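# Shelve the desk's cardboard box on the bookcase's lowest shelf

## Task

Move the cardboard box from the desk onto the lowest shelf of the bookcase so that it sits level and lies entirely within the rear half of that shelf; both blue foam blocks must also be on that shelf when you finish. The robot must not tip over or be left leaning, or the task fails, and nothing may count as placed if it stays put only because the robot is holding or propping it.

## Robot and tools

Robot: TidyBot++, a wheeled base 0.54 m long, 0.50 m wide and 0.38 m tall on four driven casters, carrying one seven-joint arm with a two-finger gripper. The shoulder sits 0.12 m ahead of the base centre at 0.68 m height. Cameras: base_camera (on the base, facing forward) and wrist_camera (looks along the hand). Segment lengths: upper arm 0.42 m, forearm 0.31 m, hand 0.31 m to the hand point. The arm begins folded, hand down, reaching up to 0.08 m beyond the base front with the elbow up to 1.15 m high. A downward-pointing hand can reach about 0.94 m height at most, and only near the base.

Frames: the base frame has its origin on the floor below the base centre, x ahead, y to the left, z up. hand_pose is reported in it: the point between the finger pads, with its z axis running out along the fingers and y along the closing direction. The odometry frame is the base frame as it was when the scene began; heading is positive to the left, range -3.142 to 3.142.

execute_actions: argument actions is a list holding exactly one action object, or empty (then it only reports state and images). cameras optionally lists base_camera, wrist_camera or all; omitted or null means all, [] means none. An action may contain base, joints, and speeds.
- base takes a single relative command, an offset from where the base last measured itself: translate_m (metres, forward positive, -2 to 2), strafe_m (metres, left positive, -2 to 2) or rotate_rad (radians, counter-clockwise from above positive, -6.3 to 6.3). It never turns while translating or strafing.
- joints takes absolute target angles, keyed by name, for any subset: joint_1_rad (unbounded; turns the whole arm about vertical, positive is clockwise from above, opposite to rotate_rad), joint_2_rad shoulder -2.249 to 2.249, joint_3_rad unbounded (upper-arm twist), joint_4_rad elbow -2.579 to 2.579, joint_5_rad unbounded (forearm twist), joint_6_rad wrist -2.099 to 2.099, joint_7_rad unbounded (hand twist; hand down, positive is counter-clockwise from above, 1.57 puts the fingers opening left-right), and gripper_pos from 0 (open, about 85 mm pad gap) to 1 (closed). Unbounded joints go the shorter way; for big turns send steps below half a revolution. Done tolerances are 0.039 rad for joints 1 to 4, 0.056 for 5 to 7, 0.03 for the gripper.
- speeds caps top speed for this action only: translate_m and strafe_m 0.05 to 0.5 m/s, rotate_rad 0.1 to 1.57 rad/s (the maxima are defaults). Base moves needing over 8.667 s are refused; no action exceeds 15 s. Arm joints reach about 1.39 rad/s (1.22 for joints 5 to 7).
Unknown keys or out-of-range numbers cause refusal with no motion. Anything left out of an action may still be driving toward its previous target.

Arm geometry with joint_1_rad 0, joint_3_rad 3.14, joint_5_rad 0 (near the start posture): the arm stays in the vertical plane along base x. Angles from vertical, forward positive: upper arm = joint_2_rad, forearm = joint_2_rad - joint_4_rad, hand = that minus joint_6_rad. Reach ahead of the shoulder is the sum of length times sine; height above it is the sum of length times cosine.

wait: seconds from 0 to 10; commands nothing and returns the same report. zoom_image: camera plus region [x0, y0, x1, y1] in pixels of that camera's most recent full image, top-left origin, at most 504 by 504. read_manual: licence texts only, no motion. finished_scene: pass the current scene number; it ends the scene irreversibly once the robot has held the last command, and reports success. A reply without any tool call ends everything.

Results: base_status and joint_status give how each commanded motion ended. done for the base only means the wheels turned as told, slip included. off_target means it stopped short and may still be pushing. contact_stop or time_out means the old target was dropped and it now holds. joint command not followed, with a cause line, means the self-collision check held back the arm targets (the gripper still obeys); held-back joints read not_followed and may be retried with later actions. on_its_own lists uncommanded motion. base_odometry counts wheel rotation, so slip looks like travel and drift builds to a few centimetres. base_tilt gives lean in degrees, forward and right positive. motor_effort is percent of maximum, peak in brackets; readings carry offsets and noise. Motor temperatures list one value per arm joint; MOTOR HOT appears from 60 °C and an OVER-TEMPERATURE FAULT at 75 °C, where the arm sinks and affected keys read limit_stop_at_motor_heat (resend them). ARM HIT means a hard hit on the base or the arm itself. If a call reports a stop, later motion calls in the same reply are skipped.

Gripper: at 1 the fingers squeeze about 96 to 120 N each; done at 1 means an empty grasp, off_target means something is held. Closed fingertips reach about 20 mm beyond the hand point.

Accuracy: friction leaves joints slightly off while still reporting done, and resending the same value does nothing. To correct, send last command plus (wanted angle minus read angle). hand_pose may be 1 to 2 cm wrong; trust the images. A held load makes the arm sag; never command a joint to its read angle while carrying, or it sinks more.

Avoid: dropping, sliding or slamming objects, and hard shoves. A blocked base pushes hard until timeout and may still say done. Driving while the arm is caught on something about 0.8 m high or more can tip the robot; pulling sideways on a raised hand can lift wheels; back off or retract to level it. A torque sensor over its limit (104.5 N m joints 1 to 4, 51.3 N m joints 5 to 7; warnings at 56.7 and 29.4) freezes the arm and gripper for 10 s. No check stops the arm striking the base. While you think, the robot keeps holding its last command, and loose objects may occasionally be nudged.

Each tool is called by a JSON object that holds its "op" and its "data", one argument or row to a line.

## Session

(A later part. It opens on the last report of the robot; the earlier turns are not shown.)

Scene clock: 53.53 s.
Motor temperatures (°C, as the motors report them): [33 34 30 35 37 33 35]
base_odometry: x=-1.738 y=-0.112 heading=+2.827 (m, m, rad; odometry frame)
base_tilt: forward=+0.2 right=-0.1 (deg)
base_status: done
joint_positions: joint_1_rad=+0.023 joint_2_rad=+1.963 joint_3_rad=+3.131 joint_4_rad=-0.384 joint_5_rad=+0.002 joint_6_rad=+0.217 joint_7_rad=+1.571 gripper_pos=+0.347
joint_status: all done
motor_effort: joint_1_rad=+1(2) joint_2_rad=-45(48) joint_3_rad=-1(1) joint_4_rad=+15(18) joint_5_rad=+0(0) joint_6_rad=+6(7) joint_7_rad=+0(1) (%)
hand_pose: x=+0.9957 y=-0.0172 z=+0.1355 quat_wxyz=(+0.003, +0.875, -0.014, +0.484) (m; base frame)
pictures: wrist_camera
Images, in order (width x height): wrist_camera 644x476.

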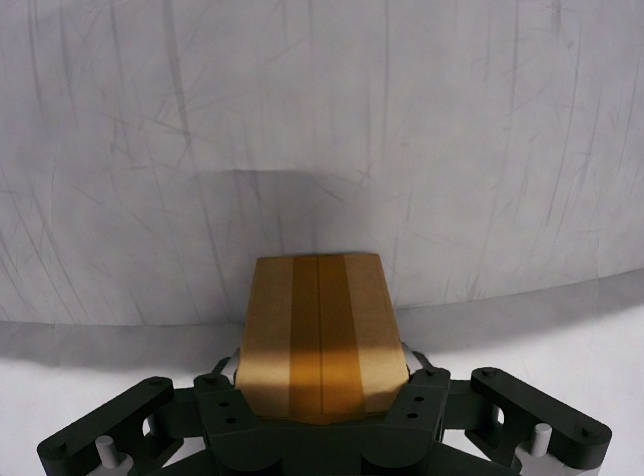

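The box is resting on the shelf, so I'll release it and back away.

{"op": "execute_actions", "data": {
  "actions": [
    {"joints":{"gripper_pos":0,"joint_2_rad":1.95}}
  ],
  "cameras": ["wrist_camera"]
}}

{"op": "execute_actions", "data": {
  "actions": [
    {"base":{"translate_m":-0.3},"joints":{"joint_2_rad":1.86}}
  ]
}}

Scene clock: 55.17 s.
Motor temperatures (°C, as the motors report them): [33 34 30 35 37 33 35]
base_odometry: x=-1.738 y=-0.112 heading=+2.827 (m, m, rad; odometry frame)
base_tilt: forward=+0.2 right=-0.1 (deg)
base_status: not commanded
joint_positions: joint_1_rad=+0.023 joint_2_rad=+1.960 joint_3_rad=+3.131 joint_4_rad=-0.384 joint_5_rad=+0.002 joint_6_rad=+0.217 joint_7_rad=+1.571 gripper_pos=+0.000
joint_status: all done
motor_effort: joint_1_rad=+1(1) joint_2_rad=-47(49) joint_3_rad=+0(0) joint_4_rad=+16(18) joint_5_rad=+0(0) joint_6_rad=+6(7) joint_7_rad=+0(0) (%)
hand_pose: x=+0.9976 y=-0.0172 z=+0.1384 quat_wxyz=(+0.003, +0.874, -0.014, +0.486) (m; base frame)
pictures: wrist_camera
Images, in order (width x height): wrist_camera 644x476.

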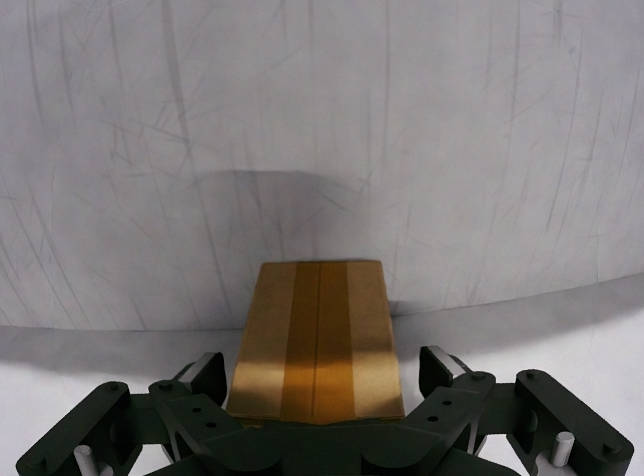

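Scene clock: 57.13 s.
Motor temperatures (°C, as the motors report them): [33 34 30 35 37 33 35]
base_odometry: x=-1.452 y=-0.205 heading=+2.827 (m, m, rad; odometry frame)
base_tilt: forward=+0.2 right=-0.1 (deg)
base_status: done
joint_positions: joint_1_rad=+0.022 joint_2_rad=+1.860 joint_3_rad=+3.131 joint_4_rad=-0.378 joint_5_rad=+0.002 joint_6_rad=+0.218 joint_7_rad=+1.571 gripper_pos=+0.000
joint_status: all done
motor_effort: joint_1_rad=+2(7) joint_2_rad=-48(51) joint_3_rad=+0(1) joint_4_rad=+18(19) joint_5_rad=+0(0) joint_6_rad=+5(6) joint_7_rad=+0(1) (%)
hand_pose: x=+1.0498 y=-0.0173 z=+0.2327 quat_wxyz=(+0.003, +0.847, -0.012, +0.532) (m; base frame)
pictures: base_camera, wrist_camera
Images, in order (width x height): base_camera 644x364, wrist_camera 644x476.

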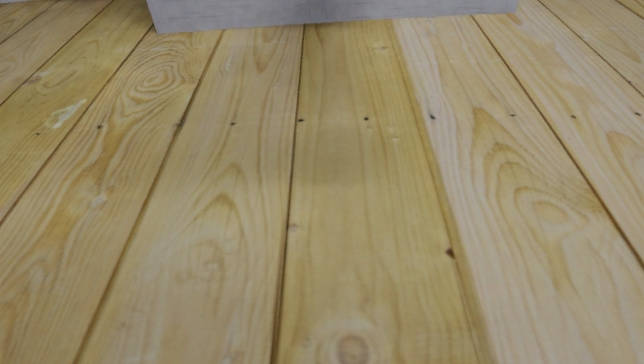

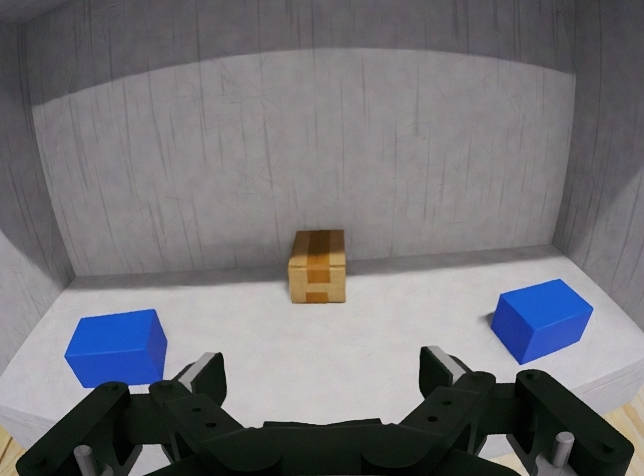

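{"op": "finished_scene", "data": {
  "scene": 1
}}

The scene is finished: the task was done.


## Next scene

The same job, from a new start.

{"op": "execute_actions", "data": {
  "actions": []
}}

Scene clock: 0.00 s.
Motor temperatures (°C, as the motors report them): [33 34 30 35 36 33 35]
base_odometry: x=+0.000 y=+0.000 heading=+0.000 (m, m, rad; odometry frame)
base_tilt: forward=+0.2 right=-0.1 (deg)
base_status: not commanded
joint_positions: joint_1_rad=-0.039 joint_2_rad=-0.391 joint_3_rad=+3.198 joint_4_rad=-2.536 joint_5_rad=+0.043 joint_6_rad=-0.883 joint_7_rad=+1.550 gripper_pos=+0.000
joint_status: not commanded
motor_effort: joint_1_rad=+1 joint_2_rad=-1 joint_3_rad=+1 joint_4_rad=+15 joint_5_rad=+0 joint_6_rad=+0 joint_7_rad=+0 (%)
hand_pose: x=+0.2583 y=-0.0089 z=+0.5909 quat_wxyz=(+0.007, +0.998, -0.005, +0.057) (m; base frame)
pictures: base_camera, wrist_camera
Images, in order (width x height): base_camera 644x364, wrist_camera 644x476.

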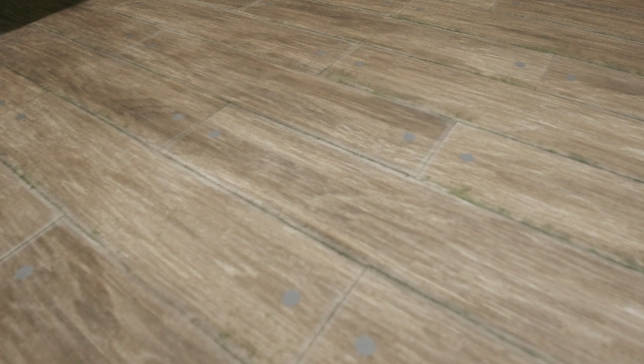

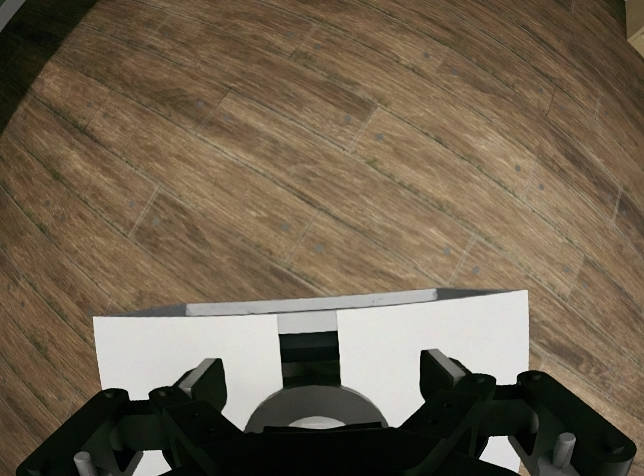

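{"op": "execute_actions", "data": {
  "actions": [
    {"base":{"rotate_rad":0.95},"joints":{"joint_1_rad":0.01,"joint_2_rad":-0.7,"joint_3_rad":3.13,"joint_4_rad":-1.3,"joint_5_rad":-0.02,"joint_6_rad":-1.4,"joint_7_rad":1.59}}
  ]
}}

Scene clock: 2.83 s.
Motor temperatures (°C, as the motors report them): [33 34 30 35 36 33 35]
base_odometry: x=+0.000 y=+0.000 heading=+0.949 (m, m, rad; odometry frame)
base_tilt: forward=+0.1 right=-0.1 (deg)
base_status: done
joint_positions: joint_1_rad=-0.007 joint_2_rad=-0.693 joint_3_rad=+3.150 joint_4_rad=-1.309 joint_5_rad=+0.030 joint_6_rad=-1.377 joint_7_rad=+1.569 gripper_pos=+0.000
joint_status: all done
motor_effort: joint_1_rad=+1(1) joint_2_rad=+7(8) joint_3_rad=+1(2) joint_4_rad=+15(20) joint_5_rad=+0(1) joint_6_rad=+6(7) joint_7_rad=+0(1) (%)
hand_pose: x=+0.3158 y=-0.0099 z=+1.1346 quat_wxyz=(+0.011, +0.840, -0.007, +0.543) (m; base frame)
pictures: base_camera, wrist_camera
Images, in order (width x height): base_camera 644x364, wrist_camera 644x476.

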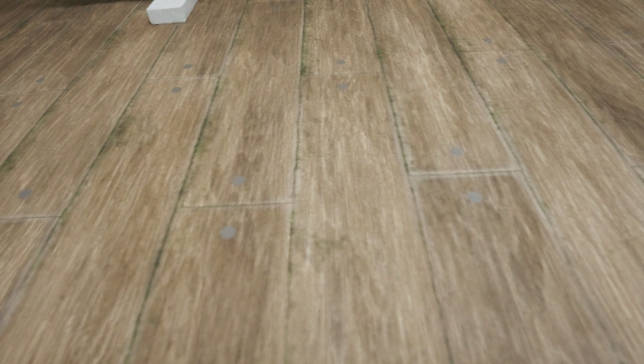

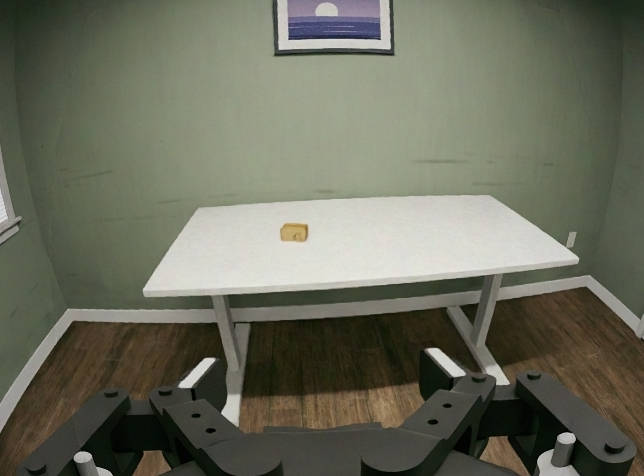

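{"op": "execute_actions", "data": {
  "actions": [
    {"base":{"translate_m":0.52},"joints":{"joint_1_rad":-0.17,"joint_2_rad":0.3,"joint_4_rad":-0.7,"joint_5_rad":-0.05,"joint_6_rad":-1.75}}
  ]
}}

Scene clock: 5.77 s.
Motor temperatures (°C, as the motors report them): [33 34 30 35 36 33 35]
base_odometry: x=+0.302 y=+0.423 heading=+0.950 (m, m, rad; odometry frame)
base_tilt: forward=+0.2 right=-0.1 (deg)
base_status: done
joint_positions: joint_1_rad=-0.153 joint_2_rad=+0.303 joint_3_rad=+3.149 joint_4_rad=-0.714 joint_5_rad=+0.000 joint_6_rad=-1.728 joint_7_rad=+1.569 gripper_pos=+0.000
joint_status: all done
motor_effort: joint_1_rad=+2(2) joint_2_rad=-25(29) joint_3_rad=+0(2) joint_4_rad=+17(18) joint_5_rad=+0(0) joint_6_rad=+2(6) joint_7_rad=+0(0) (%)
hand_pose: x=+0.6264 y=+0.0766 z=+0.9618 quat_wxyz=(-0.013, +0.978, +0.071, +0.197) (m; base frame)
pictures: base_camera, wrist_camera
Images, in order (width x height): base_camera 644x364, wrist_camera 644x476.

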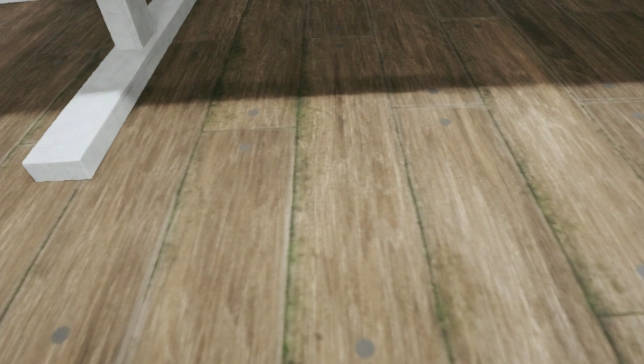

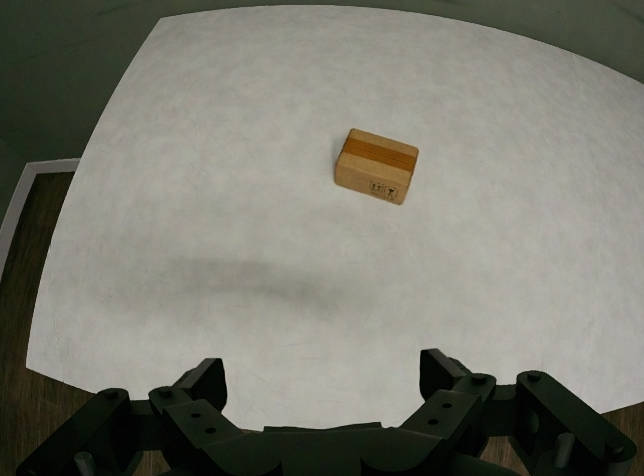

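{"op": "execute_actions", "data": {
  "actions": [
    {"base":{"translate_m":0.25},"joints":{"joint_1_rad":-0.075,"joint_2_rad":0.56,"joint_4_rad":-0.44,"joint_6_rad":-2.07,"joint_7_rad":2.87}}
  ]
}}

Scene clock: 8.20 s.
Motor temperatures (°C, as the motors report them): [33 34 30 35 37 33 35]
base_odometry: x=+0.448 y=+0.627 heading=+0.951 (m, m, rad; odometry frame)
base_tilt: forward=+0.2 right=-0.1 (deg)
base_status: done
joint_positions: joint_1_rad=-0.087 joint_2_rad=+0.566 joint_3_rad=+3.148 joint_4_rad=-0.454 joint_5_rad=-0.001 joint_6_rad=-2.048 joint_7_rad=+2.864 gripper_pos=+0.000
joint_status: all done
motor_effort: joint_1_rad=+2(3) joint_2_rad=-32(35) joint_3_rad=+0(0) joint_4_rad=+15(17) joint_5_rad=+0(0) joint_6_rad=+1(3) joint_7_rad=+0(0) (%)
hand_pose: x=+0.6337 y=+0.0446 z=+0.8911 quat_wxyz=(+0.022, +0.772, +0.634, +0.030) (m; base frame)
pictures: base_camera, wrist_camera
Images, in order (width x height): base_camera 644x364, wrist_camera 644x476.

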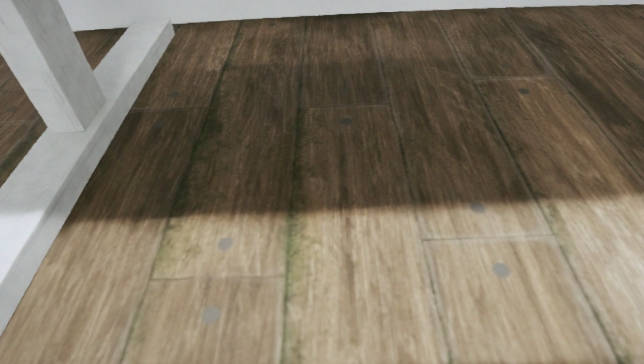

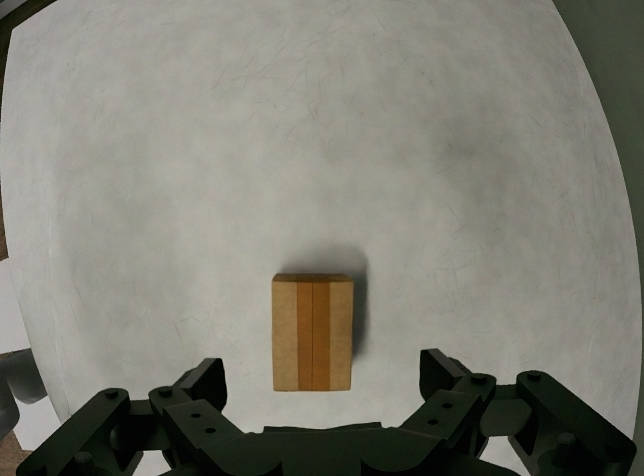

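{"op": "execute_actions", "data": {
  "actions": [
    {"joints":{"joint_1_rad":-0.055,"joint_2_rad":0.49,"joint_4_rad":-0.92,"joint_6_rad":-1.70}}
  ],
  "cameras": ["wrist_camera"]
}}

Scene clock: 10.40 s.
Motor temperatures (°C, as the motors report them): [33 34 30 35 37 33 35]
base_odometry: x=+0.448 y=+0.627 heading=+0.951 (m, m, rad; odometry frame)
base_tilt: forward=+0.2 right=-0.1 (deg)
base_status: not commanded
joint_positions: joint_1_rad=-0.072 joint_2_rad=+0.504 joint_3_rad=+3.148 joint_4_rad=-0.909 joint_5_rad=-0.001 joint_6_rad=-1.721 joint_7_rad=+2.864 gripper_pos=+0.000
joint_status: all done
motor_effort: joint_1_rad=+2(2) joint_2_rad=-32(34) joint_3_rad=+0(0) joint_4_rad=+17(17) joint_5_rad=+0(0) joint_6_rad=+0(0) joint_7_rad=+0(0) (%)
hand_pose: x=+0.6336 y=+0.0362 z=+0.7884 quat_wxyz=(+0.003, +0.778, +0.629, +0.002) (m; base frame)
pictures: wrist_camera
Images, in order (width x height): wrist_camera 644x476.

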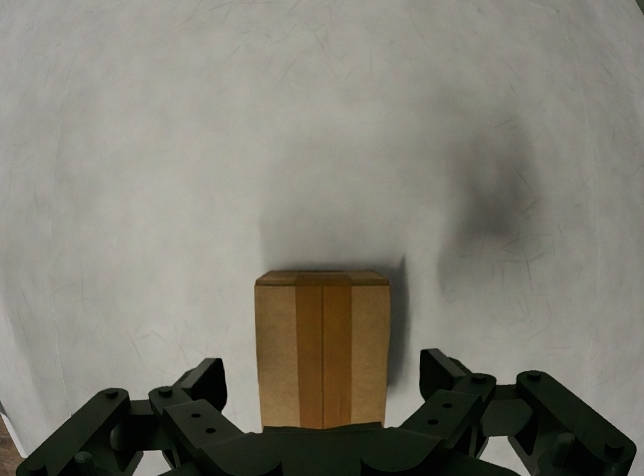

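{"op": "execute_actions", "data": {
  "actions": [
    {"joints":{"joint_4_rad":-0.985,"joint_6_rad":-1.635}}
  ],
  "cameras": []
}}

{"op": "execute_actions", "data": {
  "actions": [
    {"joints":{"gripper_pos":1}}
  ],
  "cameras": ["wrist_camera"]
}}

{"op": "execute_actions", "data": {
  "actions": [
    {"joints":{"joint_4_rad":-0.88,"joint_6_rad":-1.76,"joint_7_rad":1.48}}
  ],
  "cameras": ["wrist_camera"]
}}

Scene clock: 11.63 s.
Motor temperatures (°C, as the motors report them): [33 34 30 35 37 33 35]
base_odometry: x=+0.448 y=+0.627 heading=+0.951 (m, m, rad; odometry frame)
base_tilt: forward=+0.2 right=-0.1 (deg)
base_status: not commanded
joint_positions: joint_1_rad=-0.072 joint_2_rad=+0.499 joint_3_rad=+3.148 joint_4_rad=-0.976 joint_5_rad=-0.001 joint_6_rad=-1.656 joint_7_rad=+2.864 gripper_pos=+0.000
joint_status: all done
motor_effort: joint_1_rad=+1(1) joint_2_rad=-32(33) joint_3_rad=+0(1) joint_4_rad=+17(18) joint_5_rad=+0(0) joint_6_rad=+0(2) joint_7_rad=+0(0) (%)
hand_pose: x=+0.6355 y=+0.0363 z=+0.7701 quat_wxyz=(+0.004, +0.778, +0.629, +0.004) (m; base frame)
pictures: none
No camera images: the call's "cameras" was empty. Leave "cameras" out to get every camera's image.

Scene clock: 12.73 s.
Motor temperatures (°C, as the motors report them): [33 34 30 35 37 33 35]
base_odometry: x=+0.448 y=+0.627 heading=+0.951 (m, m, rad; odometry frame)
base_tilt: forward=+0.2 right=-0.1 (deg)
base_status: not commanded
joint_positions: joint_1_rad=-0.072 joint_2_rad=+0.493 joint_3_rad=+3.148 joint_4_rad=-0.978 joint_5_rad=-0.001 joint_6_rad=-1.655 joint_7_rad=+2.864 gripper_pos=+0.364
joint_status: gripper_pos off_target (ended at +0.364, target +1.000)
motor_effort: joint_1_rad=+2(1) joint_2_rad=-32(33) joint_3_rad=+0(0) joint_4_rad=+17(18) joint_5_rad=+0(0) joint_6_rad=-1(0) joint_7_rad=+0(0) (%)
hand_pose: x=+0.6344 y=+0.0362 z=+0.7721 quat_wxyz=(+0.005, +0.778, +0.629, +0.005) (m; base frame)
pictures: wrist_camera
Images, in order (width x height): wrist_camera 644x476.

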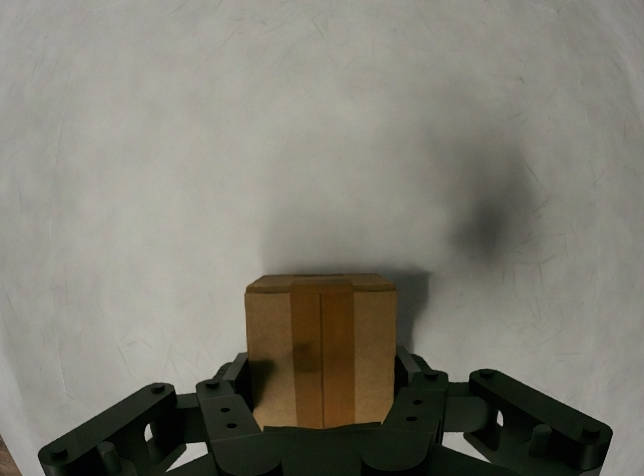

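Scene clock: 14.37 s.
Motor temperatures (°C, as the motors report them): [33 34 30 35 37 33 35]
base_odometry: x=+0.448 y=+0.627 heading=+0.951 (m, m, rad; odometry frame)
base_tilt: forward=+0.2 right=-0.1 (deg)
base_status: not commanded
joint_positions: joint_1_rad=-0.072 joint_2_rad=+0.493 joint_3_rad=+3.148 joint_4_rad=-0.896 joint_5_rad=-0.001 joint_6_rad=-1.739 joint_7_rad=+1.480 gripper_pos=+0.364
joint_status: all done
motor_effort: joint_1_rad=+1(1) joint_2_rad=-32(33) joint_3_rad=+0(0) joint_4_rad=+17(18) joint_5_rad=+0(0) joint_6_rad=-1(2) joint_7_rad=+0(0) (%)
hand_pose: x=+0.6306 y=+0.0360 z=+0.7979 quat_wxyz=(+0.000, +1.000, -0.012, +0.007) (m; base frame)
pictures: wrist_camera
Images, in order (width x height): wrist_camera 644x476.

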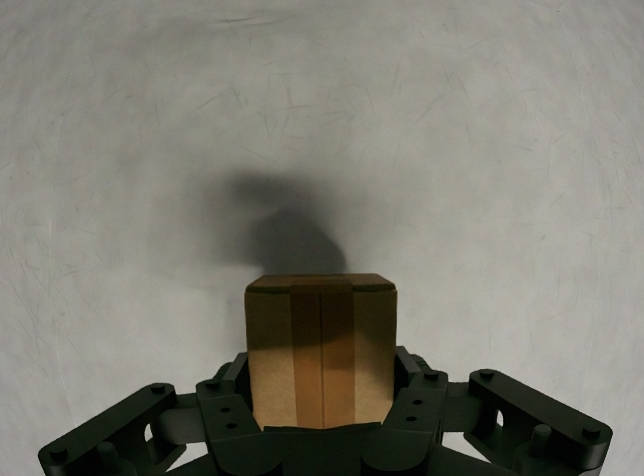

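{"op": "execute_actions", "data": {
  "actions": [
    {"joints":{"joint_4_rad":-0.99,"joint_6_rad":-1.635,"joint_7_rad":1.575}}
  ],
  "cameras": []
}}

{"op": "execute_actions", "data": {
  "actions": [
    {"joints":{"gripper_pos":0}}
  ],
  "cameras": []
}}

{"op": "execute_actions", "data": {
  "actions": [
    {"joints":{"joint_2_rad":0.11,"joint_4_rad":-1.45,"joint_6_rad":-1.05}}
  ],
  "cameras": ["wrist_camera"]
}}

{"op": "execute_actions", "data": {
  "actions": [
    {"joints":{"joint_2_rad":-0.07,"joint_4_rad":-2.15,"joint_6_rad":-0.04}}
  ],
  "cameras": ["wrist_camera"]
}}

Scene clock: 16.17 s.
Motor temperatures (°C, as the motors report them): [33 34 30 35 37 33 35]
base_odometry: x=+0.448 y=+0.627 heading=+0.951 (m, m, rad; odometry frame)
base_tilt: forward=+0.2 right=-0.1 (deg)
base_status: not commanded
joint_positions: joint_1_rad=-0.072 joint_2_rad=+0.493 joint_3_rad=+3.148 joint_4_rad=-0.981 joint_5_rad=-0.001 joint_6_rad=-1.657 joint_7_rad=+1.556 gripper_pos=+0.364
joint_status: all done
motor_effort: joint_1_rad=+1(2) joint_2_rad=-33(33) joint_3_rad=+0(0) joint_4_rad=+17(19) joint_5_rad=+0(0) joint_6_rad=+0(0) joint_7_rad=+0(1) (%)
hand_pose: x=+0.6329 y=+0.0360 z=+0.7715 quat_wxyz=(+0.001, +1.000, +0.026, +0.005) (m; base frame)
pictures: none
No camera images: the call's "cameras" was empty. Leave "cameras" out to get every camera's image.

Scene clock: 17.27 s.
Motor temperatures (°C, as the motors report them): [33 34 30 35 37 33 35]
base_odometry: x=+0.448 y=+0.627 heading=+0.951 (m, m, rad; odometry frame)
base_tilt: forward=+0.2 right=-0.1 (deg)
base_status: not commanded
joint_positions: joint_1_rad=-0.072 joint_2_rad=+0.493 joint_3_rad=+3.148 joint_4_rad=-0.981 joint_5_rad=-0.001 joint_6_rad=-1.657 joint_7_rad=+1.556 gripper_pos=+0.000
joint_status: all done
motor_effort: joint_1_rad=+2(1) joint_2_rad=-32(33) joint_3_rad=+0(0) joint_4_rad=+17(18) joint_5_rad=+0(0) joint_6_rad=-1(0) joint_7_rad=+0(0) (%)
hand_pose: x=+0.6329 y=+0.0360 z=+0.7715 quat_wxyz=(+0.001, +1.000, +0.026, +0.005) (m; base frame)
pictures: none
No camera images: the call's "cameras" was empty. Leave "cameras" out to get every camera's image.

Scene clock: 18.90 s.
Motor temperatures (°C, as the motors report them): [33 34 30 35 37 33 35]
base_odometry: x=+0.448 y=+0.627 heading=+0.951 (m, m, rad; odometry frame)
base_tilt: forward=+0.2 right=-0.1 (deg)
base_status: not commanded
joint_positions: joint_1_rad=-0.072 joint_2_rad=+0.114 joint_3_rad=+3.148 joint_4_rad=-1.436 joint_5_rad=-0.001 joint_6_rad=-1.071 joint_7_rad=+1.556 gripper_pos=+0.000
joint_status: all done
motor_effort: joint_1_rad=+1(2) joint_2_rad=-23(32) joint_3_rad=+1(0) joint_4_rad=+20(20) joint_5_rad=+0(0) joint_6_rad=+2(4) joint_7_rad=+0(0) (%)
hand_pose: x=+0.6350 y=+0.0355 z=+0.8362 quat_wxyz=(-0.011, +0.966, +0.024, +0.257) (m; base frame)
pictures: wrist_camera
Images, in order (width x height): wrist_camera 644x476.

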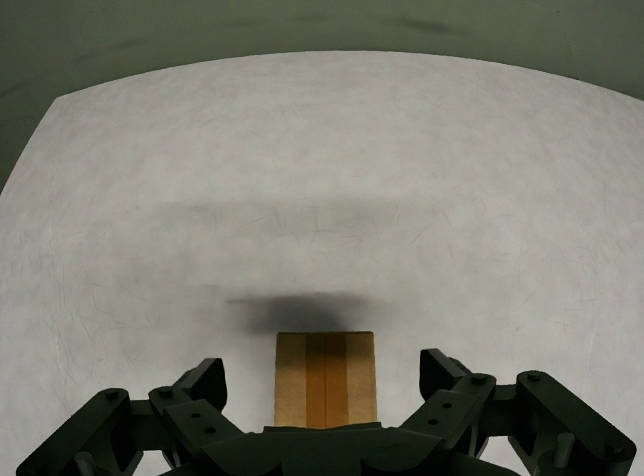

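Scene clock: 20.87 s.
Motor temperatures (°C, as the motors report them): [33 34 30 35 37 33 35]
base_odometry: x=+0.448 y=+0.627 heading=+0.951 (m, m, rad; odometry frame)
base_tilt: forward=+0.2 right=-0.1 (deg)
base_status: not commanded
joint_positions: joint_1_rad=-0.072 joint_2_rad=-0.057 joint_3_rad=+3.148 joint_4_rad=-2.138 joint_5_rad=-0.001 joint_6_rad=-0.061 joint_7_rad=+1.556 gripper_pos=+0.000
joint_status: all done
motor_effort: joint_1_rad=+1(2) joint_2_rad=-16(22) joint_3_rad=+1(0) joint_4_rad=+19(21) joint_5_rad=+0(0) joint_6_rad=+6(5) joint_7_rad=+0(0) (%)
hand_pose: x=+0.6301 y=+0.0347 z=+0.7800 quat_wxyz=(-0.020, +0.877, +0.021, +0.479) (m; base frame)
pictures: wrist_camera
Images, in order (width x height): wrist_camera 644x476.

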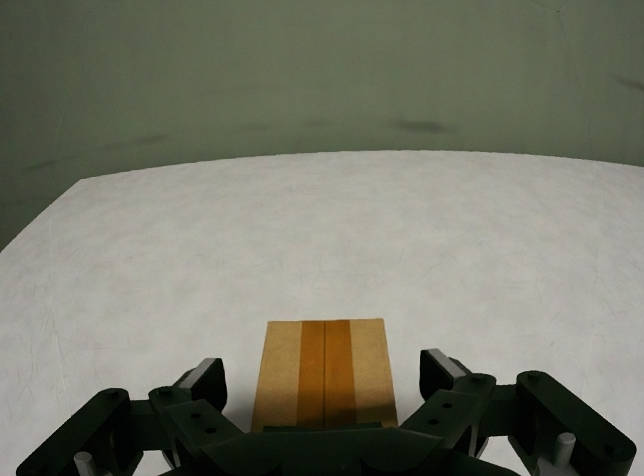

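{"op": "execute_actions", "data": {
  "actions": [
    {"joints":{"joint_4_rad":-2.26,"joint_6_rad":0.07}}
  ],
  "cameras": ["wrist_camera"]
}}

{"op": "execute_actions", "data": {
  "actions": [
    {"joints":{"gripper_pos":1}}
  ],
  "cameras": ["wrist_camera"]
}}

Scene clock: 22.13 s.
Motor temperatures (°C, as the motors report them): [33 34 30 35 37 33 35]
base_odometry: x=+0.448 y=+0.627 heading=+0.951 (m, m, rad; odometry frame)
base_tilt: forward=+0.2 right=-0.1 (deg)
base_status: not commanded
joint_positions: joint_1_rad=-0.072 joint_2_rad=-0.057 joint_3_rad=+3.148 joint_4_rad=-2.254 joint_5_rad=-0.001 joint_6_rad=+0.048 joint_7_rad=+1.556 gripper_pos=+0.000
joint_status: all done
motor_effort: joint_1_rad=+1(1) joint_2_rad=-15(16) joint_3_rad=+1(1) joint_4_rad=+18(19) joint_5_rad=+0(0) joint_6_rad=+6(5) joint_7_rad=+0(0) (%)
hand_pose: x=+0.6093 y=+0.0333 z=+0.7477 quat_wxyz=(-0.020, +0.879, +0.021, +0.476) (m; base frame)
pictures: wrist_camera
Images, in order (width x height): wrist_camera 644x476.

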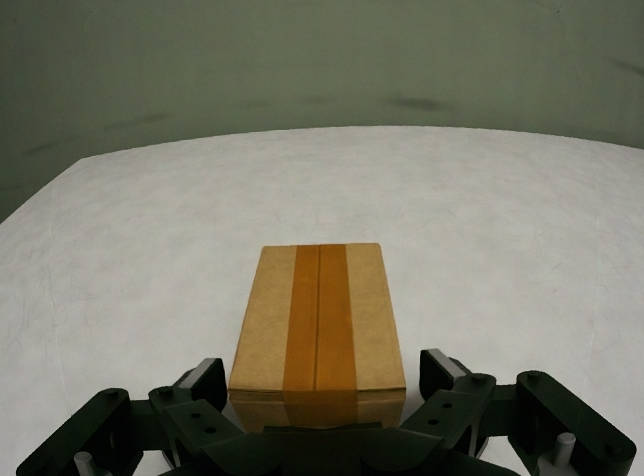

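Scene clock: 23.23 s.
Motor temperatures (°C, as the motors report them): [33 34 30 35 37 33 35]
base_odometry: x=+0.448 y=+0.627 heading=+0.951 (m, m, rad; odometry frame)
base_tilt: forward=+0.2 right=-0.1 (deg)
base_status: not commanded
joint_positions: joint_1_rad=-0.072 joint_2_rad=-0.058 joint_3_rad=+3.148 joint_4_rad=-2.254 joint_5_rad=-0.001 joint_6_rad=+0.049 joint_7_rad=+1.556 gripper_pos=+0.348
joint_status: gripper_pos off_target (ended at +0.348, target +1.000)
motor_effort: joint_1_rad=+2(1) joint_2_rad=-15(16) joint_3_rad=+1(1) joint_4_rad=+19(20) joint_5_rad=+0(0) joint_6_rad=+5(6) joint_7_rad=+0(0) (%)
hand_pose: x=+0.6095 y=+0.0333 z=+0.7483 quat_wxyz=(-0.020, +0.879, +0.021, +0.477) (m; base frame)
pictures: wrist_camera
Images, in order (width x height): wrist_camera 644x476.

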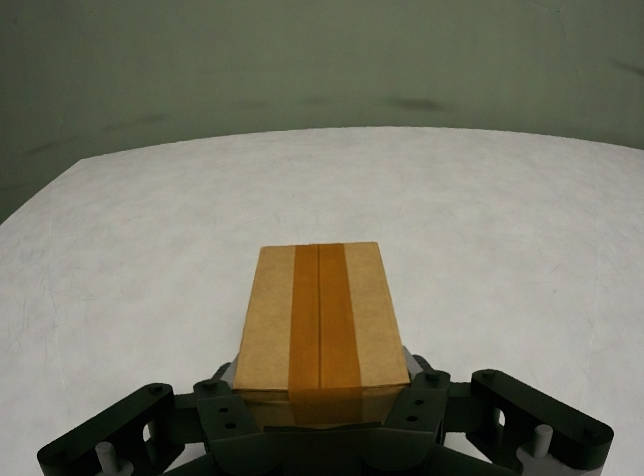

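{"op": "execute_actions", "data": {
  "actions": [
    {"joints":{"joint_1_rad":0.015,"joint_2_rad":-0.4,"joint_4_rad":-2.0,"joint_6_rad":-0.55}}
  ],
  "cameras": []
}}

{"op": "execute_actions", "data": {
  "actions": [
    {"base":{"translate_m":-0.8}}
  ],
  "cameras": ["wrist_camera"]
}}

{"op": "execute_actions", "data": {
  "actions": [
    {"base":{"rotate_rad":-3.14},"speeds":{"rotate_rad":1.2}}
  ]
}}

Scene clock: 25.23 s.
Motor temperatures (°C, as the motors report them): [33 34 30 35 37 33 35]
base_odometry: x=+0.448 y=+0.627 heading=+0.951 (m, m, rad; odometry frame)
base_tilt: forward=+0.2 right=-0.1 (deg)
base_status: not commanded
joint_positions: joint_1_rad=-0.001 joint_2_rad=-0.397 joint_3_rad=+3.148 joint_4_rad=-2.015 joint_5_rad=-0.001 joint_6_rad=-0.535 joint_7_rad=+1.556 gripper_pos=+0.348
joint_status: all done
motor_effort: joint_1_rad=+2(1) joint_2_rad=-7(18) joint_3_rad=+1(1) joint_4_rad=+22(23) joint_5_rad=+0(0) joint_6_rad=+6(6) joint_7_rad=+0(0) (%)
hand_pose: x=+0.5305 y=-0.0009 z=+0.8840 quat_wxyz=(-0.004, +0.880, -0.010, +0.475) (m; base frame)
pictures: none
No camera images: the call's "cameras" was empty. Leave "cameras" out to get every camera's image.

Scene clock: 28.33 s.
Motor temperatures (°C, as the motors report them): [33 34 30 35 37 33 35]
base_odometry: x=-0.017 y=-0.025 heading=+0.951 (m, m, rad; odometry frame)
base_tilt: forward=+0.2 right=-0.1 (deg)
base_status: done
joint_positions: joint_1_rad=+0.000 joint_2_rad=-0.396 joint_3_rad=+3.146 joint_4_rad=-2.014 joint_5_rad=-0.002 joint_6_rad=-0.537 joint_7_rad=+1.556 gripper_pos=+0.348
joint_status: not commanded
motor_effort: joint_1_rad=+1(0) joint_2_rad=-8(10) joint_3_rad=+1(1) joint_4_rad=+23(23) joint_5_rad=+0(1) joint_6_rad=+6(7) joint_7_rad=+0(0) (%)
hand_pose: x=+0.5304 y=-0.0007 z=+0.8835 quat_wxyz=(-0.004, +0.881, -0.010, +0.474) (m; base frame)
pictures: wrist_camera
Images, in order (width x height): wrist_camera 644x476.

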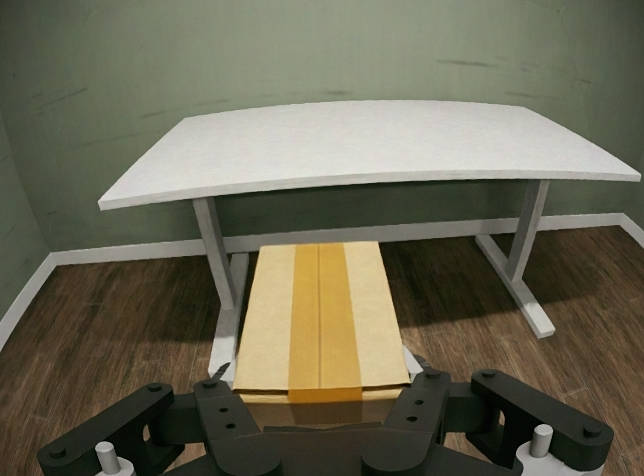

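Scene clock: 32.00 s.
Motor temperatures (°C, as the motors report them): [33 34 30 35 37 33 35]
base_odometry: x=-0.017 y=-0.025 heading=-2.188 (m, m, rad; odometry frame)
base_tilt: forward=+0.2 right=-0.1 (deg)
base_status: done
joint_positions: joint_1_rad=+0.005 joint_2_rad=-0.396 joint_3_rad=+3.142 joint_4_rad=-2.014 joint_5_rad=-0.003 joint_6_rad=-0.537 joint_7_rad=+1.556 gripper_pos=+0.348
joint_status: not commanded
motor_effort: joint_1_rad=+2(3) joint_2_rad=-8(9) joint_3_rad=+1(3) joint_4_rad=+23(23) joint_5_rad=+0(0) joint_6_rad=+7(7) joint_7_rad=+0(1) (%)
hand_pose: x=+0.5303 y=-0.0002 z=+0.8835 quat_wxyz=(-0.004, +0.881, -0.010, +0.474) (m; base frame)
pictures: base_camera, wrist_camera
Images, in order (width x height): base_camera 644x364, wrist_camera 644x476.

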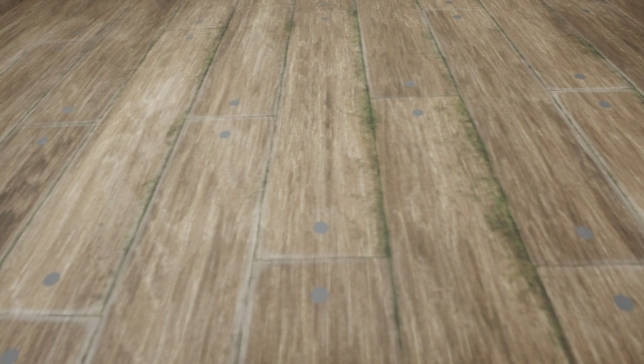

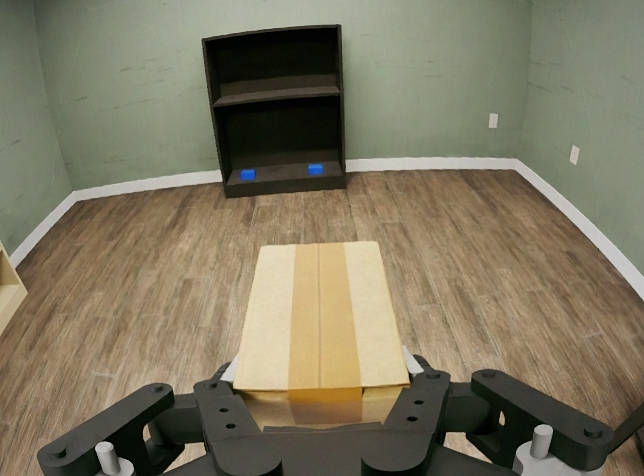

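{"op": "execute_actions", "data": {
  "actions": [
    {"base":{"strafe_m":0.25}}
  ],
  "cameras": []
}}

{"op": "execute_actions", "data": {
  "actions": [
    {"base":{"translate_m":1.25},"joints":{"joint_2_rad":1.86,"joint_4_rad":-0.38,"joint_6_rad":0.14}}
  ]
}}

Scene clock: 34.07 s.
Motor temperatures (°C, as the motors report them): [33 34 30 35 37 33 35]
base_odometry: x=+0.187 y=-0.170 heading=-2.188 (m, m, rad; odometry frame)
base_tilt: forward=+0.2 right=-0.1 (deg)
base_status: done
joint_positions: joint_1_rad=+0.006 joint_2_rad=-0.396 joint_3_rad=+3.137 joint_4_rad=-2.014 joint_5_rad=-0.003 joint_6_rad=-0.537 joint_7_rad=+1.556 gripper_pos=+0.348
joint_status: not commanded
motor_effort: joint_1_rad=+1(1) joint_2_rad=-8(8) joint_3_rad=+1(3) joint_4_rad=+22(23) joint_5_rad=+0(0) joint_6_rad=+6(7) joint_7_rad=+0(0) (%)
hand_pose: x=+0.5303 y=+0.0017 z=+0.8835 quat_wxyz=(-0.004, +0.881, -0.008, +0.474) (m; base frame)
pictures: none
No camera images: the call's "cameras" was empty. Leave "cameras" out to get every camera's image.

Scene clock: 37.90 s.
Motor temperatures (°C, as the motors report them): [33 34 30 35 37 33 35]
base_odometry: x=-0.536 y=-1.190 heading=-2.188 (m, m, rad; odometry frame)
base_tilt: forward=+0.2 right=-0.1 (deg)
base_status: done
joint_positions: joint_1_rad=+0.006 joint_2_rad=+1.856 joint_3_rad=+3.137 joint_4_rad=-0.395 joint_5_rad=-0.003 joint_6_rad=+0.115 joint_7_rad=+1.556 gripper_pos=+0.348
joint_status: all done
motor_effort: joint_1_rad=+2(0) joint_2_rad=-49(56) joint_3_rad=+0(0) joint_4_rad=+19(23) joint_5_rad=+0(0) joint_6_rad=+6(7) joint_7_rad=+0(0) (%)
hand_pose: x=+1.0301 y=-0.0029 z=+0.1992 quat_wxyz=(-0.004, +0.876, -0.012, +0.482) (m; base frame)
pictures: base_camera, wrist_camera
Images, in order (width x height): base_camera 644x364, wrist_camera 644x476.

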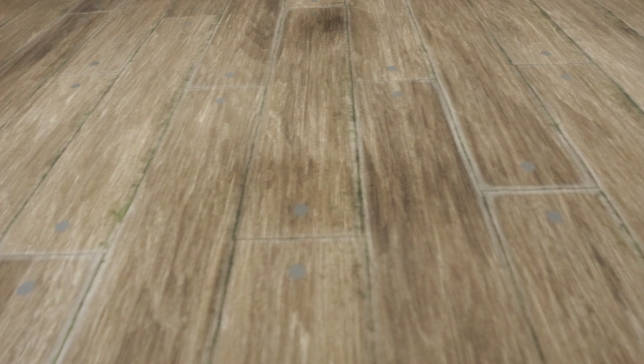

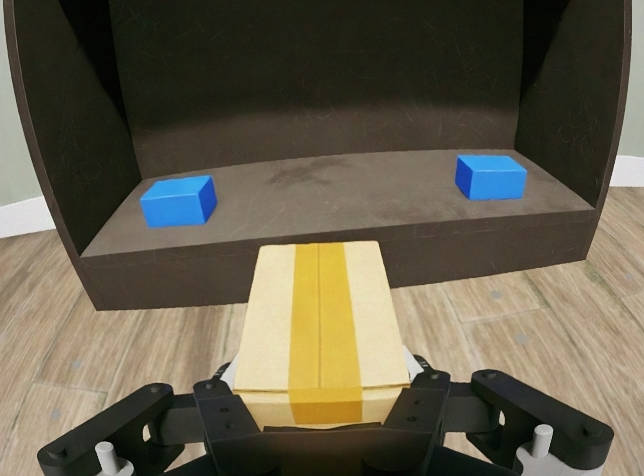

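{"op": "execute_actions", "data": {
  "actions": [
    {"base":{"translate_m":0.38},"speeds":{"translate_m":0.3}}
  ]
}}

Scene clock: 40.33 s.
Motor temperatures (°C, as the motors report them): [33 34 30 35 37 33 35]
base_odometry: x=-0.755 y=-1.500 heading=-2.187 (m, m, rad; odometry frame)
base_tilt: forward=+0.2 right=-0.1 (deg)
base_status: done
joint_positions: joint_1_rad=+0.006 joint_2_rad=+1.862 joint_3_rad=+3.137 joint_4_rad=-0.393 joint_5_rad=-0.003 joint_6_rad=+0.116 joint_7_rad=+1.556 gripper_pos=+0.348
joint_status: not commanded
motor_effort: joint_1_rad=+1(5) joint_2_rad=-49(51) joint_3_rad=+0(0) joint_4_rad=+19(20) joint_5_rad=+0(0) joint_6_rad=+7(6) joint_7_rad=+0(0) (%)
hand_pose: x=+1.0277 y=-0.0034 z=+0.1944 quat_wxyz=(-0.004, +0.877, -0.012, +0.480) (m; base frame)
pictures: base_camera, wrist_camera
Images, in order (width x height): base_camera 644x364, wrist_camera 644x476.

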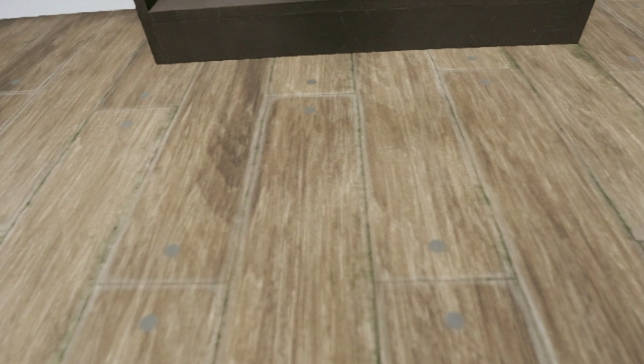

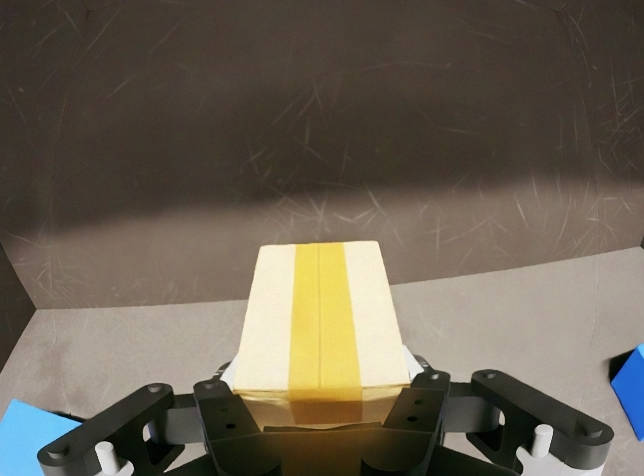

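{"op": "execute_actions", "data": {
  "actions": [
    {"base":{"translate_m":0.07},"speeds":{"translate_m":0.08},"joints":{"joint_2_rad":1.93,"joint_6_rad":0.21}}
  ],
  "cameras": ["wrist_camera"]
}}

{"op": "execute_actions", "data": {
  "actions": [
    {"base":{"translate_m":0.015},"speeds":{"translate_m":0.06},"joints":{"joint_2_rad":1.965,"joint_6_rad":0.235}}
  ],
  "cameras": ["wrist_camera"]
}}

Scene clock: 42.17 s.
Motor temperatures (°C, as the motors report them): [33 34 30 35 37 33 35]
base_odometry: x=-0.795 y=-1.558 heading=-2.187 (m, m, rad; odometry frame)
base_tilt: forward=+0.2 right=-0.1 (deg)
base_status: done
joint_positions: joint_1_rad=+0.007 joint_2_rad=+1.937 joint_3_rad=+3.137 joint_4_rad=-0.390 joint_5_rad=-0.003 joint_6_rad=+0.185 joint_7_rad=+1.556 gripper_pos=+0.348
joint_status: all done
motor_effort: joint_1_rad=+2(5) joint_2_rad=-48(50) joint_3_rad=+0(0) joint_4_rad=+18(19) joint_5_rad=+0(0) joint_6_rad=+7(7) joint_7_rad=+0(1) (%)
hand_pose: x=+1.0026 y=-0.0038 z=+0.1474 quat_wxyz=(-0.004, +0.878, -0.013, +0.479) (m; base frame)
pictures: wrist_camera
Images, in order (width x height): wrist_camera 644x476.

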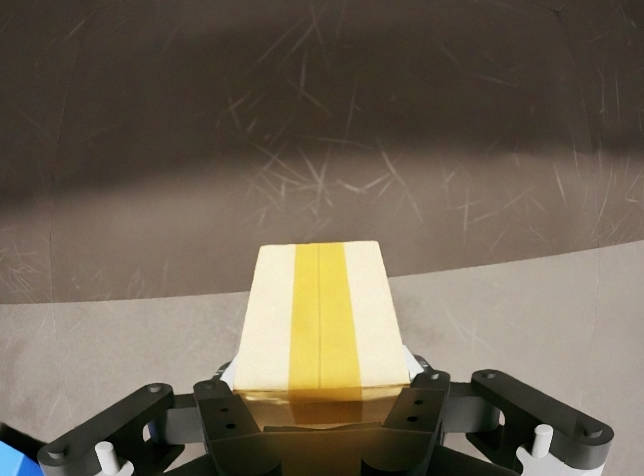

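Scene clock: 42.93 s.
Motor temperatures (°C, as the motors report them): [33 34 30 35 37 33 35]
base_odometry: x=-0.804 y=-1.570 heading=-2.186 (m, m, rad; odometry frame)
base_tilt: forward=+0.2 right=-0.1 (deg)
base_status: done
joint_positions: joint_1_rad=+0.007 joint_2_rad=+1.960 joint_3_rad=+3.137 joint_4_rad=-0.390 joint_5_rad=-0.003 joint_6_rad=+0.212 joint_7_rad=+1.556 gripper_pos=+0.348
joint_status: all done
motor_effort: joint_1_rad=+1(5) joint_2_rad=-47(50) joint_3_rad=+0(1) joint_4_rad=+17(19) joint_5_rad=+0(0) joint_6_rad=+5(6) joint_7_rad=+0(0) (%)
hand_pose: x=+0.9942 y=-0.0041 z=+0.1336 quat_wxyz=(-0.004, +0.877, -0.013, +0.481) (m; base frame)
pictures: wrist_camera
Images, in order (width x height): wrist_camera 644x476.

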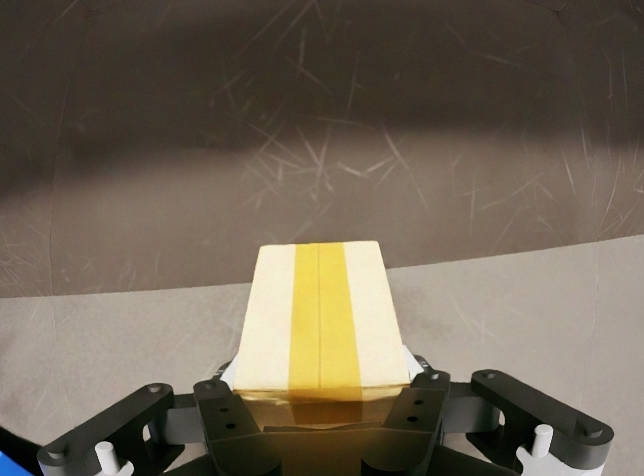

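{"op": "execute_actions", "data": {
  "actions": [
    {"base":{"translate_m":0.022},"speeds":{"translate_m":0.05},"joints":{"joint_2_rad":1.98}}
  ],
  "cameras": ["wrist_camera"]
}}

{"op": "execute_actions", "data": {
  "actions": [
    {"joints":{"gripper_pos":0,"joint_2_rad":1.955}}
  ],
  "cameras": ["wrist_camera"]
}}

{"op": "execute_actions", "data": {
  "actions": [
    {"base":{"translate_m":-0.3},"joints":{"joint_2_rad":1.86}}
  ]
}}

Scene clock: 44.50 s.
Motor temperatures (°C, as the motors report them): [33 35 30 35 37 33 35]
base_odometry: x=-0.817 y=-1.588 heading=-2.186 (m, m, rad; odometry frame)
base_tilt: forward=+0.2 right=-0.1 (deg)
base_status: done
joint_positions: joint_1_rad=+0.007 joint_2_rad=+1.964 joint_3_rad=+3.137 joint_4_rad=-0.387 joint_5_rad=-0.003 joint_6_rad=+0.218 joint_7_rad=+1.556 gripper_pos=+0.348
joint_status: all done
motor_effort: joint_1_rad=+2(3) joint_2_rad=-45(47) joint_3_rad=+0(0) joint_4_rad=+16(17) joint_5_rad=+0(0) joint_6_rad=+5(6) joint_7_rad=+0(0) (%)
hand_pose: x=+0.9943 y=-0.0042 z=+0.1334 quat_wxyz=(-0.004, +0.876, -0.013, +0.483) (m; base frame)
pictures: wrist_camera
Images, in order (width x height): wrist_camera 644x476.

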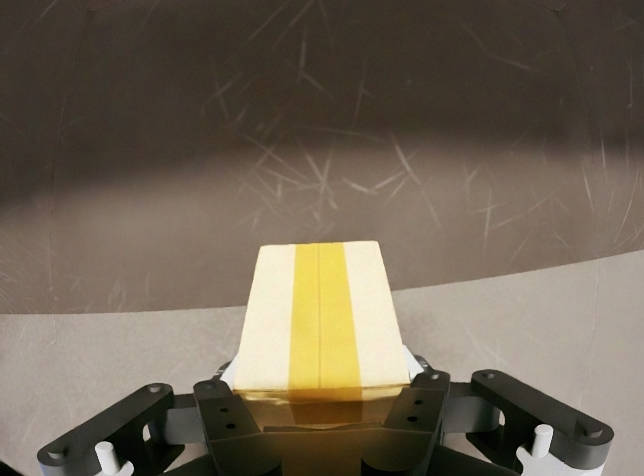

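Scene clock: 45.60 s.
Motor temperatures (°C, as the motors report them): [33 35 30 35 37 33 35]
base_odometry: x=-0.817 y=-1.588 heading=-2.186 (m, m, rad; odometry frame)
base_tilt: forward=+0.2 right=-0.1 (deg)
base_status: not commanded
joint_positions: joint_1_rad=+0.007 joint_2_rad=+1.962 joint_3_rad=+3.137 joint_4_rad=-0.387 joint_5_rad=-0.003 joint_6_rad=+0.218 joint_7_rad=+1.556 gripper_pos=+0.000
joint_status: all done
motor_effort: joint_1_rad=+2(2) joint_2_rad=-46(47) joint_3_rad=+0(0) joint_4_rad=+17(18) joint_5_rad=+0(0) joint_6_rad=+5(7) joint_7_rad=+0(0) (%)
hand_pose: x=+0.9954 y=-0.0042 z=+0.1351 quat_wxyz=(-0.004, +0.875, -0.013, +0.484) (m; base frame)
pictures: wrist_camera
Images, in order (width x height): wrist_camera 644x476.

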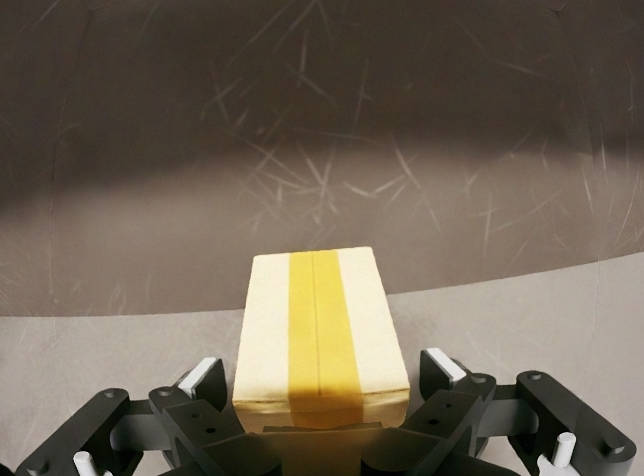

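Scene clock: 47.57 s.
Motor temperatures (°C, as the motors report them): [33 35 30 35 37 33 35]
base_odometry: x=-0.643 y=-1.343 heading=-2.186 (m, m, rad; odometry frame)
base_tilt: forward=+0.2 right=-0.1 (deg)
base_status: done
joint_positions: joint_1_rad=+0.010 joint_2_rad=+1.861 joint_3_rad=+3.137 joint_4_rad=-0.379 joint_5_rad=-0.003 joint_6_rad=+0.219 joint_7_rad=+1.556 gripper_pos=+0.000
joint_status: all done
motor_effort: joint_1_rad=+1(4) joint_2_rad=-48(51) joint_3_rad=+0(1) joint_4_rad=+18(20) joint_5_rad=+0(0) joint_6_rad=+6(6) joint_7_rad=+0(0) (%)
hand_pose: x=+1.0489 y=-0.0077 z=+0.2307 quat_wxyz=(-0.003, +0.847, -0.014, +0.531) (m; base frame)
pictures: base_camera, wrist_camera
Images, in order (width x height): base_camera 644x364, wrist_camera 644x476.

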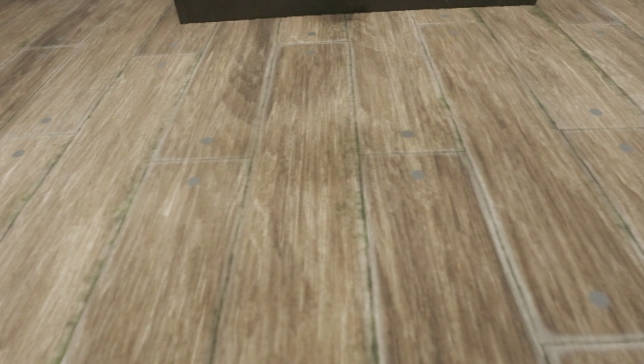

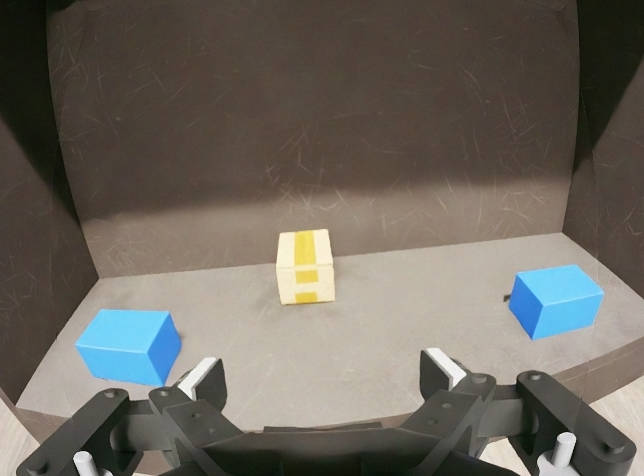

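{"op": "finished_scene", "data": {
  "scene": 2
}}

The scene is finished: the task was done.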